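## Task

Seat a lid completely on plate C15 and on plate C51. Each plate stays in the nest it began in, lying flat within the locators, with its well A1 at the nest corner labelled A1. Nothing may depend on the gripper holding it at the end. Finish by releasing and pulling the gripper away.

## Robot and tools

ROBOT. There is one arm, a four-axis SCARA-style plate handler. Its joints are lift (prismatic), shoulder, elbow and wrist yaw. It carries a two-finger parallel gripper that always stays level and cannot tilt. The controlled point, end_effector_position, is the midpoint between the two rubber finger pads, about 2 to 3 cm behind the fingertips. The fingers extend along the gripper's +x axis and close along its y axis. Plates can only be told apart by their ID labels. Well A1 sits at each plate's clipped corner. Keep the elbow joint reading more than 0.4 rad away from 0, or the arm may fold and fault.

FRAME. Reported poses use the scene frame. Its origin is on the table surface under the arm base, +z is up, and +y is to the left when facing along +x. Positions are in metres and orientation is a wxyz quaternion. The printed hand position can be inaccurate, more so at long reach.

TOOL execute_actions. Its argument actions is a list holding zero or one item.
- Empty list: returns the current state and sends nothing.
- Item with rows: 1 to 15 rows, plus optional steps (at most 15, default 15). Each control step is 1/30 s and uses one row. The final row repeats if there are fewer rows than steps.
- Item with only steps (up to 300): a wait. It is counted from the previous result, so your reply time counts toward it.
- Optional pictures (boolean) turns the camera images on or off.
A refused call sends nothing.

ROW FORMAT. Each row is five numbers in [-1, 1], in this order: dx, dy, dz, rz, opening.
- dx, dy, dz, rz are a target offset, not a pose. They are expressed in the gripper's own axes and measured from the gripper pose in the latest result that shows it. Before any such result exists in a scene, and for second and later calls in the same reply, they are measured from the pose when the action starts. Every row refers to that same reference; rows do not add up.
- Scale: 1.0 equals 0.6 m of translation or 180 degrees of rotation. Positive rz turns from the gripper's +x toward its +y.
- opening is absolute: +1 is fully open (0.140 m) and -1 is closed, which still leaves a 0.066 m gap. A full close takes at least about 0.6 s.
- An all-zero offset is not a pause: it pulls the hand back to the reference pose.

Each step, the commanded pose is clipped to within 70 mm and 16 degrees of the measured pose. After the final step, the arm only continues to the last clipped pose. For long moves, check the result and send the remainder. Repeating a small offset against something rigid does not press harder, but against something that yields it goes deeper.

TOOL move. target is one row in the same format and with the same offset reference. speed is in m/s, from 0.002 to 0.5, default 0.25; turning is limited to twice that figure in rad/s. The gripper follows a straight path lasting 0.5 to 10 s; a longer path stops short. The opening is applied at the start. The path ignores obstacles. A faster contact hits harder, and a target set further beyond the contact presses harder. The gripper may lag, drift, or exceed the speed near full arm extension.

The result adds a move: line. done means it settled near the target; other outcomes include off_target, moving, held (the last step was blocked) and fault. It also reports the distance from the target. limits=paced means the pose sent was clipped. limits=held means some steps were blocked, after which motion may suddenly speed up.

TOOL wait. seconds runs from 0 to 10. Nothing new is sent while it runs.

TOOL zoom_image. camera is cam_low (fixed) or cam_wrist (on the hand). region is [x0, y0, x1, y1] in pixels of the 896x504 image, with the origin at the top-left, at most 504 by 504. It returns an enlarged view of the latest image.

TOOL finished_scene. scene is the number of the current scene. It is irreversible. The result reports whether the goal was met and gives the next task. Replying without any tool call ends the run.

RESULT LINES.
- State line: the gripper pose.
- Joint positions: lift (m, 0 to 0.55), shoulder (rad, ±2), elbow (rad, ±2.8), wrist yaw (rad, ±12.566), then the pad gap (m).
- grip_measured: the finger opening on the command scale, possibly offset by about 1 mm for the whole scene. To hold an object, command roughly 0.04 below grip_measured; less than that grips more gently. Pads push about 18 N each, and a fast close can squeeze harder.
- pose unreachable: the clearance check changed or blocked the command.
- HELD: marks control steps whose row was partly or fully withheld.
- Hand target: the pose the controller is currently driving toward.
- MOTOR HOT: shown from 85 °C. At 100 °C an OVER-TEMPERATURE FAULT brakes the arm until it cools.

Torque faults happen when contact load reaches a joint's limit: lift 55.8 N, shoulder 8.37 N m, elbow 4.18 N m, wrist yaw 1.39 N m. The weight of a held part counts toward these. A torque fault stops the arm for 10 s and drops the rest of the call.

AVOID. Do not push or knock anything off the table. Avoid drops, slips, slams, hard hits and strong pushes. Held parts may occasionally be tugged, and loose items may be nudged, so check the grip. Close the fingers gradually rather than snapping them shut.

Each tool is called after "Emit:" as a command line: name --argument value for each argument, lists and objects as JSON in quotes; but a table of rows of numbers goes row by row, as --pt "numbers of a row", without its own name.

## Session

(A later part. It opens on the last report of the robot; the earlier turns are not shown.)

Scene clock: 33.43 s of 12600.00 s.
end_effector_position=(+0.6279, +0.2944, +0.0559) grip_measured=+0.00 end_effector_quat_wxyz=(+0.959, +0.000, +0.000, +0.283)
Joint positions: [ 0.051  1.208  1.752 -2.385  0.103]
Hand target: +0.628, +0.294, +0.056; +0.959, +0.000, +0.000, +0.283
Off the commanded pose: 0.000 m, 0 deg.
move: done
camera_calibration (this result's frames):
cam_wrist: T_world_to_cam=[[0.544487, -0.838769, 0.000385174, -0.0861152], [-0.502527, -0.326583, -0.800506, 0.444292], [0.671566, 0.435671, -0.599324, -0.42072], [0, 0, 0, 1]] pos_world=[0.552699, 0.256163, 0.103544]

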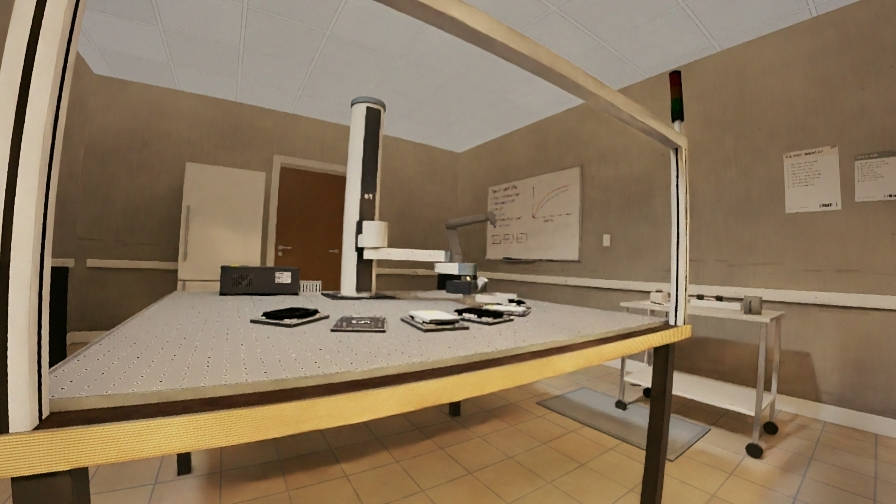

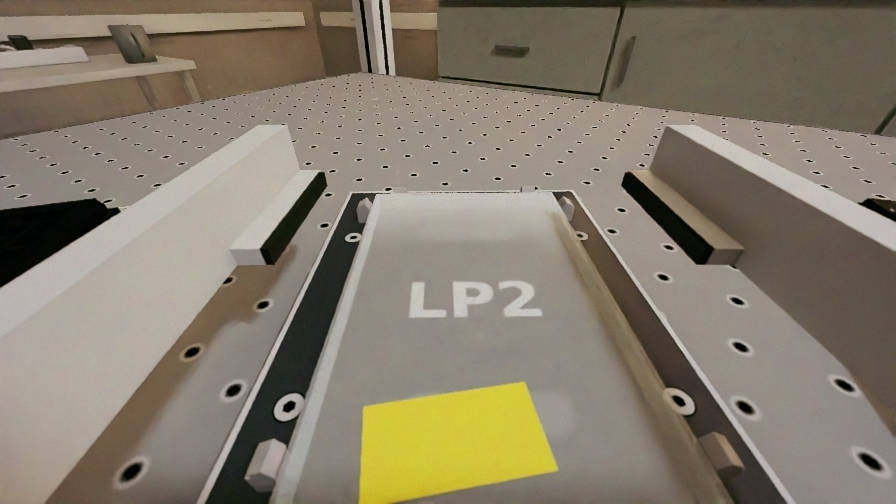

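Emit:
move --target '[0, 0, -0.0485, 0.005, -0.25]' --speed 0.04

Emit:
move --target '[0, 0, 0, 0, -0.52]'

Emit:
move --target '[0, 0, 0.0485, 0, -0.52]' --speed 0.05

Emit:
move --target '[-0.035, 0.297, 0, 0.1, -0.52]'

Scene clock: 37.27 s of 12600.00 s.
end_effector_position=(+0.6279, +0.2944, +0.0267) grip_measured=-0.25 end_effector_quat_wxyz=(+0.957, +0.000, +0.000, +0.291)
Joint positions: [ 0.022  1.203  1.752 -2.364  0.094]
Hand target: +0.628, +0.294, +0.027; +0.957, +0.000, +0.000, +0.291
Off the commanded pose: 0.000 m, 0 deg.
move: done
camera_calibration (this result's frames):
cam_wrist: T_world_to_cam=[[0.557467, -0.830199, 0.000385174, -0.0967472], [-0.497386, -0.33436, -0.800506, 0.420008], [0.664708, 0.446065, -0.599324, -0.436939], [0, 0, 0, 1]] pos_world=[0.553276, 0.255017, 0.0743879]

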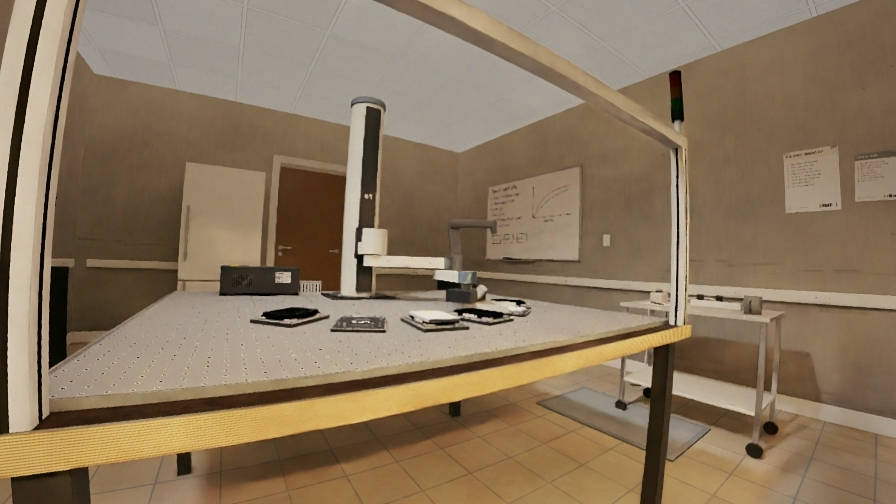

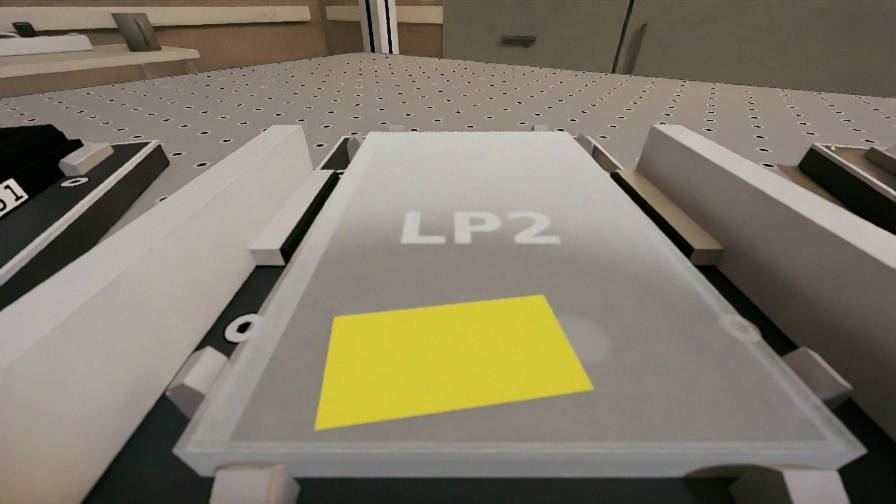

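Scene clock: 37.77 s of 12600.00 s.
end_effector_position=(+0.6279, +0.2944, +0.0267) grip_measured=-0.47 end_effector_quat_wxyz=(+0.957, +0.000, +0.000, +0.291)
Joint positions: [ 0.022  1.203  1.752 -2.364  0.085]
Hand target: +0.628, +0.294, +0.027; +0.957, +0.000, +0.000, +0.291
Off the commanded pose: 0.000 m, 0 deg.
move: done
camera_calibration (this result's frames):
cam_wrist: T_world_to_cam=[[0.557476, -0.830193, 0.000385174, -0.096749], [-0.497383, -0.334365, -0.800506, 0.420007], [0.664704, 0.446071, -0.599324, -0.436938], [0, 0, 0, 1]] pos_world=[0.553274, 0.255021, 0.0743879]

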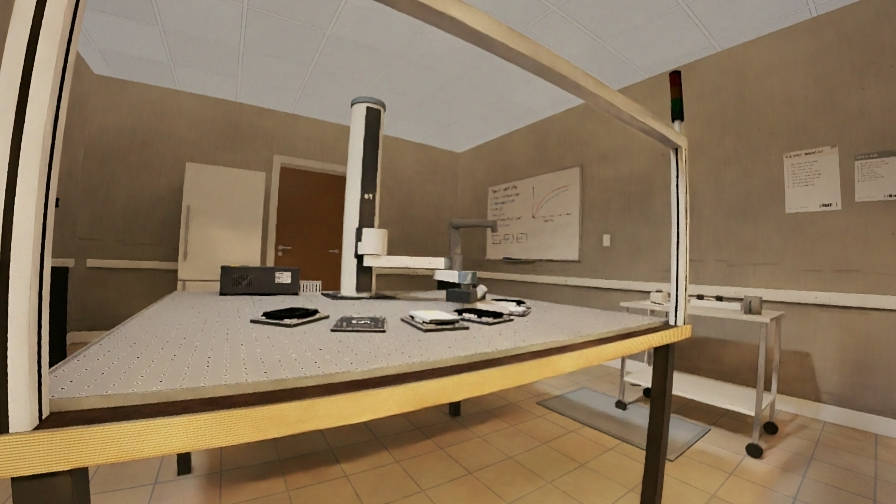

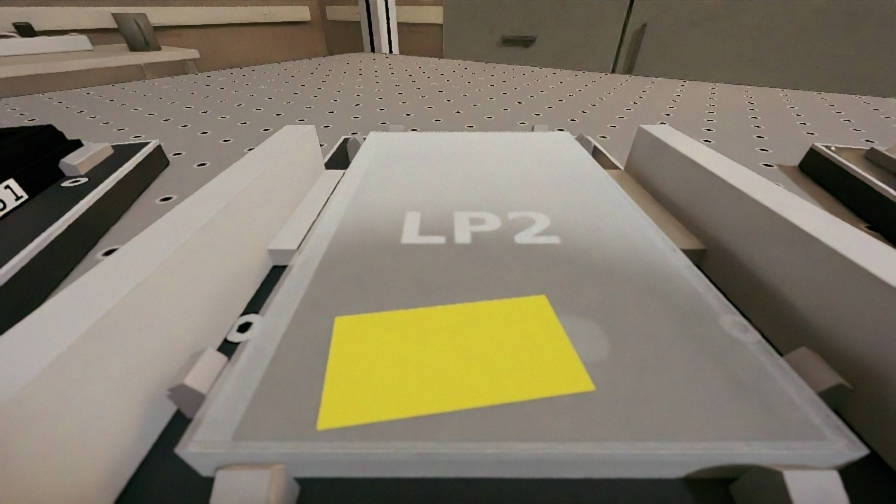

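Scene clock: 38.60 s of 12600.00 s.
end_effector_position=(+0.6279, +0.2945, +0.0559) grip_measured=-0.47 end_effector_quat_wxyz=(+0.957, +0.000, +0.000, +0.291)
Joint positions: [ 0.051  1.203  1.752 -2.364  0.085]
Hand target: +0.628, +0.294, +0.056; +0.957, +0.000, +0.000, +0.291
Off the commanded pose: 0.000 m, 0 deg.
move: done
camera_calibration (this result's frames):
cam_wrist: T_world_to_cam=[[0.557487, -0.830186, 0.000385174, -0.0967653], [-0.497379, -0.334372, -0.800506, 0.443343], [0.664697, 0.44608, -0.599324, -0.419468], [0, 0, 0, 1]] pos_world=[0.553274, 0.255025, 0.103539]

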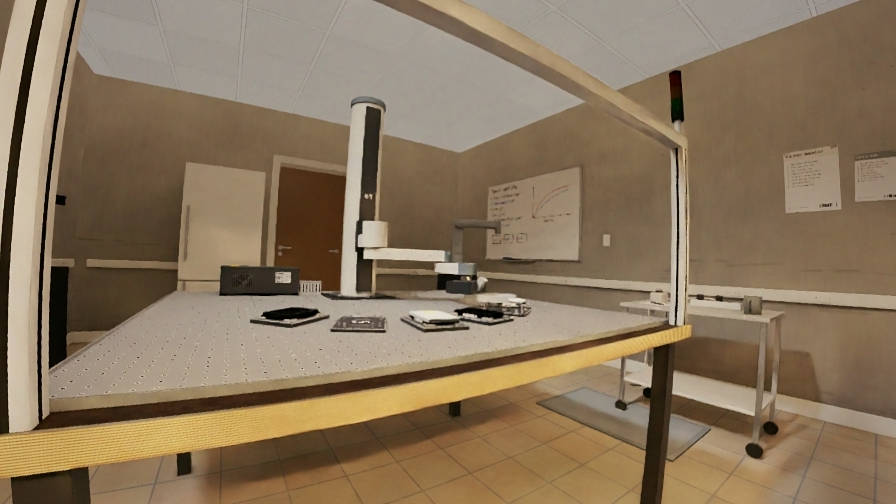

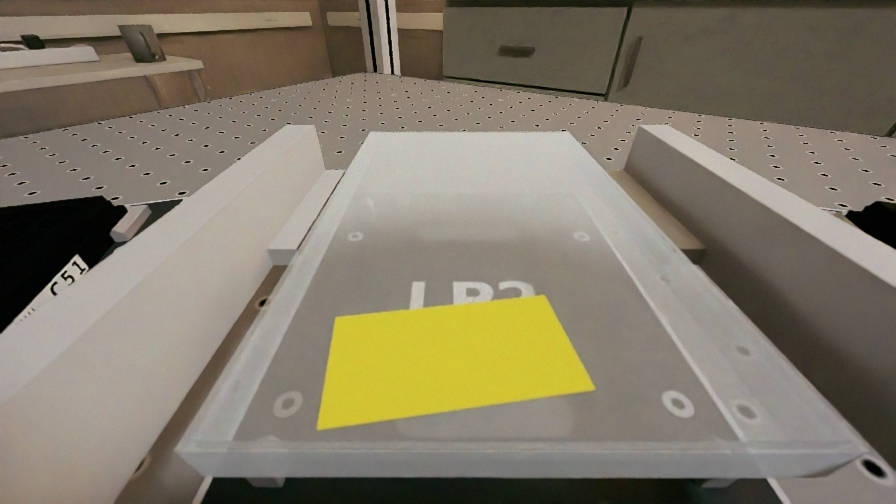

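Scene clock: 39.63 s of 12600.00 s.
end_effector_position=(+0.5110, +0.4310, +0.0559) grip_measured=-0.47 end_effector_quat_wxyz=(+0.899, +0.000, +0.000, +0.437)
Joint positions: [ 0.051  1.524  1.79  -2.409  0.085]
Hand target: +0.511, +0.431, +0.056; +0.900, +0.000, +0.000, +0.437
Off the commanded pose: 0.000 m, 0 deg.
move: done
camera_calibration (this result's frames):
cam_wrist: T_world_to_cam=[[0.78712, -0.6168, 0.000385174, -0.127625], [-0.36942, -0.47193, -0.800506, 0.424761], [0.493934, 0.629952, -0.599324, -0.394668], [0, 0, 0, 1]] pos_world=[0.452311, 0.370361, 0.103539]

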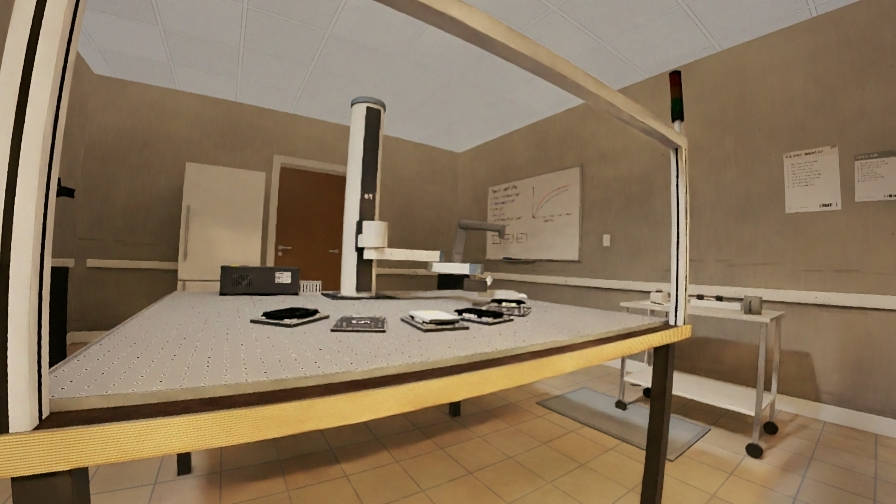

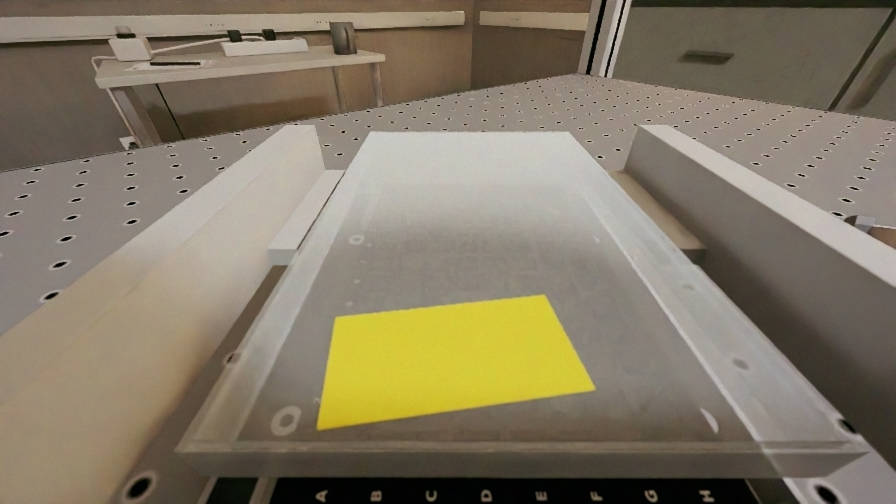

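Back 5.2 mm, right 2.1 mm.

Emit:
move --target '[-0.0088, -0.0035, -0.018, 0, -0.52]' --speed 0.03

Emit:
move --target '[0, 0, -0.0145, 0, -0.52]' --speed 0.008

Scene clock: 43.17 s of 12600.00 s.
end_effector_position=(+0.5095, +0.4254, +0.0450) grip_measured=-0.47 end_effector_quat_wxyz=(+0.899, +0.000, +0.000, +0.437)
Joint positions: [ 0.04   1.533  1.758 -2.386  0.085]
Hand target: +0.509, +0.426, +0.045; +0.899, +0.000, +0.000, +0.437
Off the commanded pose: 0.000 m, 0 deg.
move: done
camera_calibration (this result's frames):
cam_wrist: T_world_to_cam=[[0.786859, -0.617132, 0.000385174, -0.129577], [-0.36962, -0.471774, -0.800506, 0.41294], [0.4942, 0.629743, -0.599324, -0.396998], [0, 0, 0, 1]] pos_world=[0.450786, 0.364855, 0.0926808]

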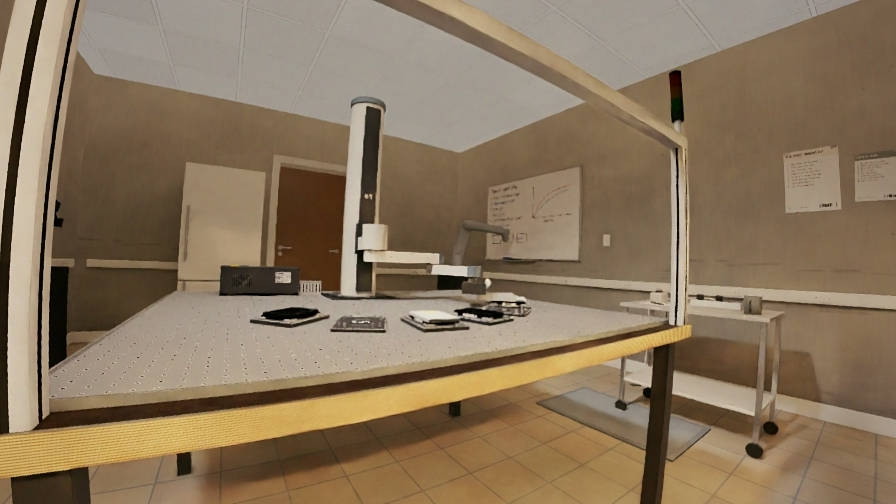

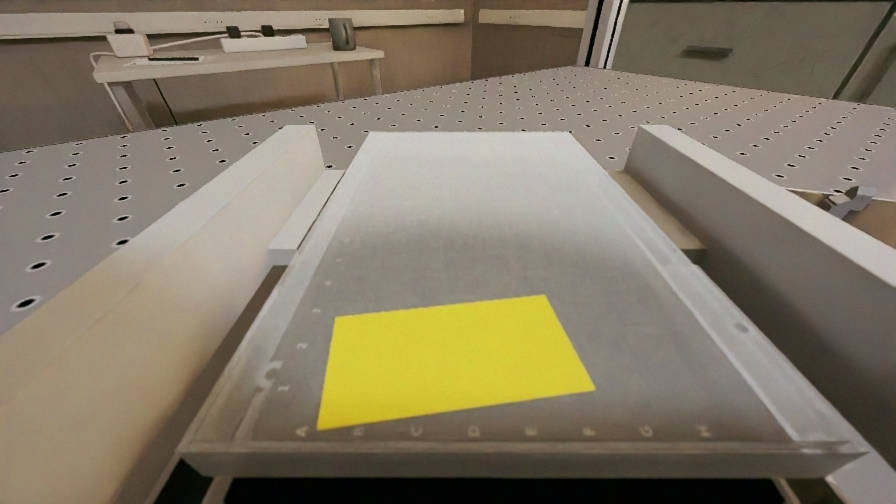

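Scene clock: 44.47 s of 12600.00 s.
end_effector_position=(+0.5095, +0.4254, +0.0371) grip_measured=-0.47 end_effector_quat_wxyz=(+0.899, +0.000, +0.000, +0.437)
Joint positions: [ 0.032  1.533  1.758 -2.386  0.085]
Hand target: +0.510, +0.425, +0.036; +0.899, +0.000, +0.000, +0.437
Off the commanded pose: 0.001 m, 0 deg.
move: done
camera_calibration (this result's frames):
cam_wrist: T_world_to_cam=[[0.786887, -0.617096, 0.000385174, -0.12961], [-0.369598, -0.471791, -0.800506, 0.406535], [0.494171, 0.629766, -0.599324, -0.401769], [0, 0, 0, 1]] pos_world=[0.450786, 0.364838, 0.0846933]

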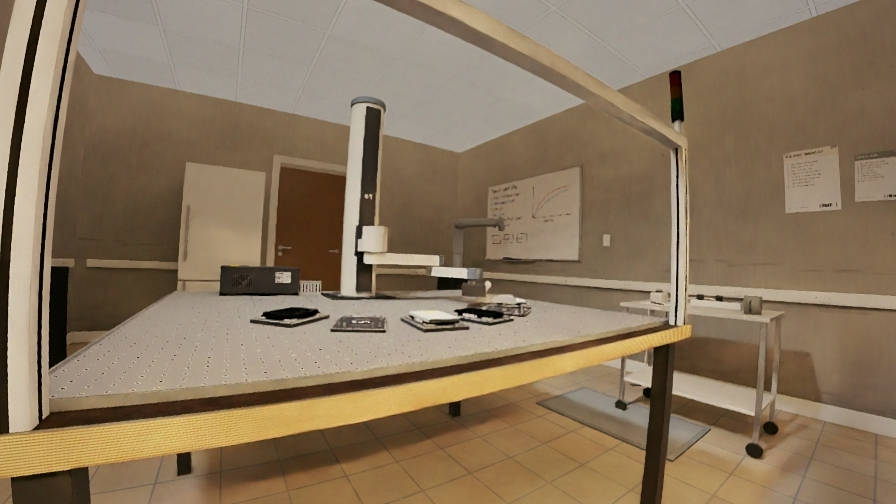

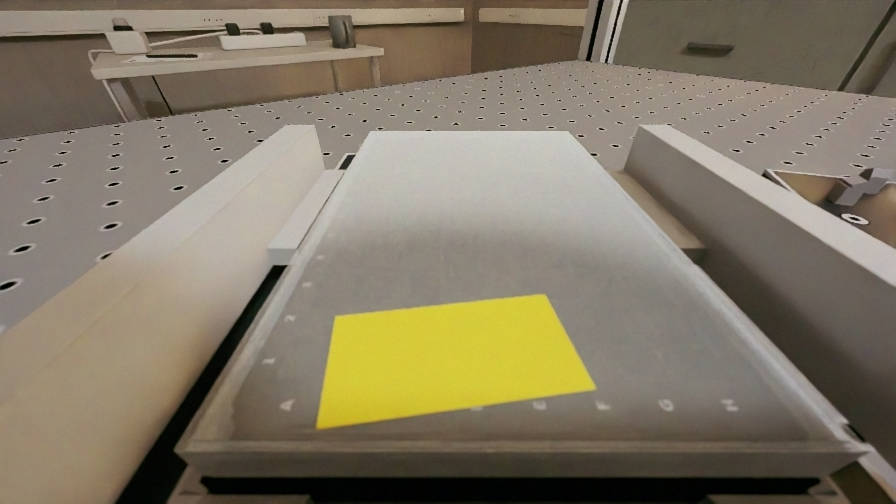

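Emit:
move --target '[0, 0, 0, 0, 0]'

Emit:
move --target '[-0.05, 0, 0.15, 0, 0]' --speed 0.15

Emit:
finished_scene --scene 2

Scene clock: 47.87 s of 12600.00 s.
end_effector_position=(+0.5095, +0.4254, +0.0371) grip_measured=+0.00 end_effector_quat_wxyz=(+0.899, +0.000, +0.000, +0.437)
Joint positions: [ 0.032  1.533  1.758 -2.386  0.103]
Hand target: +0.510, +0.425, +0.037; +0.899, +0.000, +0.000, +0.437
Off the commanded pose: 0.000 m, 0 deg.
move: done
camera_calibration (this result's frames):
cam_wrist: T_world_to_cam=[[0.786885, -0.6171, 0.000385174, -0.129607], [-0.3696, -0.47179, -0.800506, 0.40658], [0.494174, 0.629764, -0.599324, -0.401737], [0, 0, 0, 1]] pos_world=[0.450786, 0.364839, 0.0847488]

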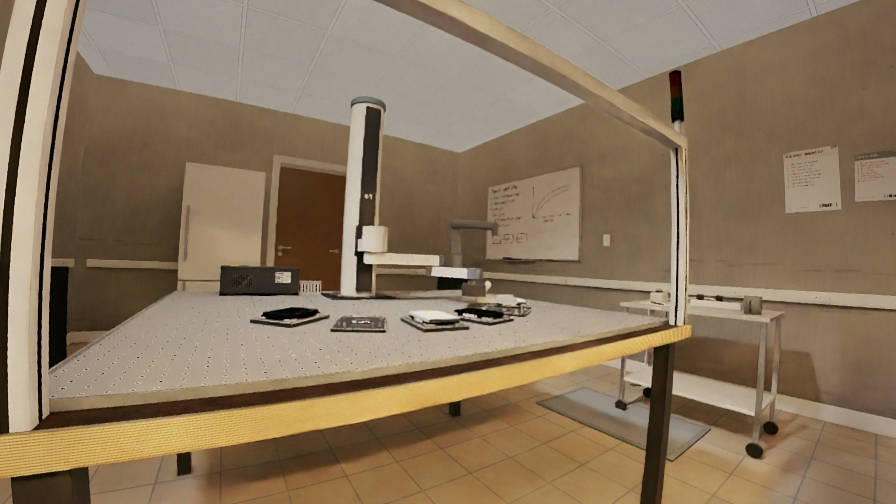

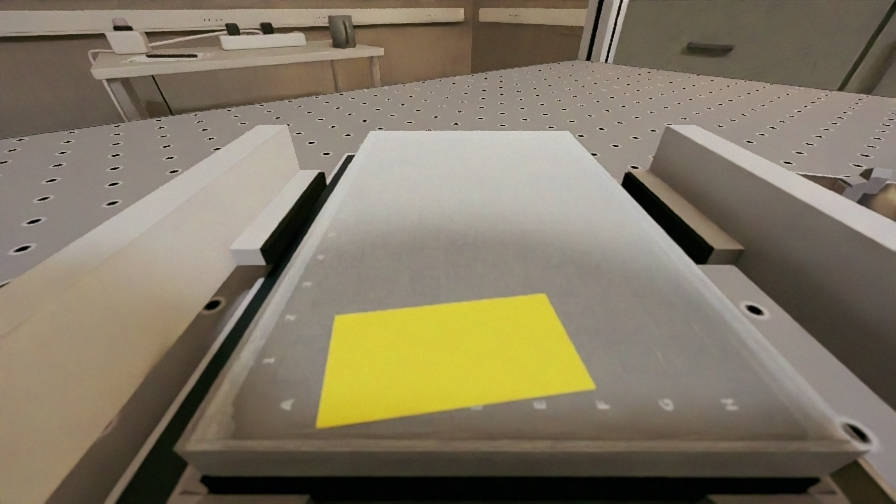

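Scene clock: 48.83 s of 12600.00 s.
end_effector_position=(+0.4911, +0.4018, +0.1272) grip_measured=+0.00 end_effector_quat_wxyz=(+0.900, +0.000, +0.000, +0.437)
Joint positions: [ 0.122  1.607  1.584 -2.287  0.103]
Hand target: +0.491, +0.402, +0.127; +0.899, +0.000, +0.000, +0.437
Off the commanded pose: 0.000 m, 0 deg.
move: done
camera_calibration (this result's frames):
cam_wrist: T_world_to_cam=[[0.786652, -0.617396, 0.000385174, -0.129473], [-0.369778, -0.47165, -0.800506, 0.460717], [0.494411, 0.629577, -0.599324, -0.323784], [0, 0, 0, 1]] pos_world=[0.432296, 0.341208, 0.174805]

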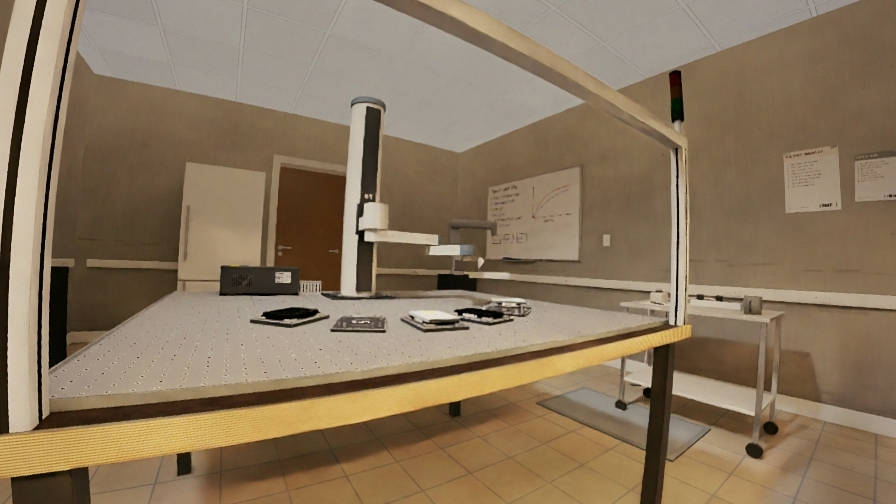

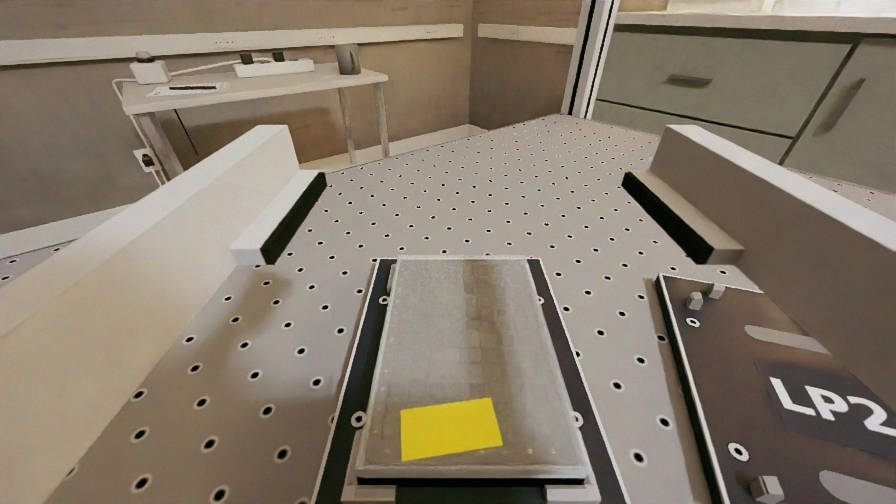

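The scene is finished: the task was done.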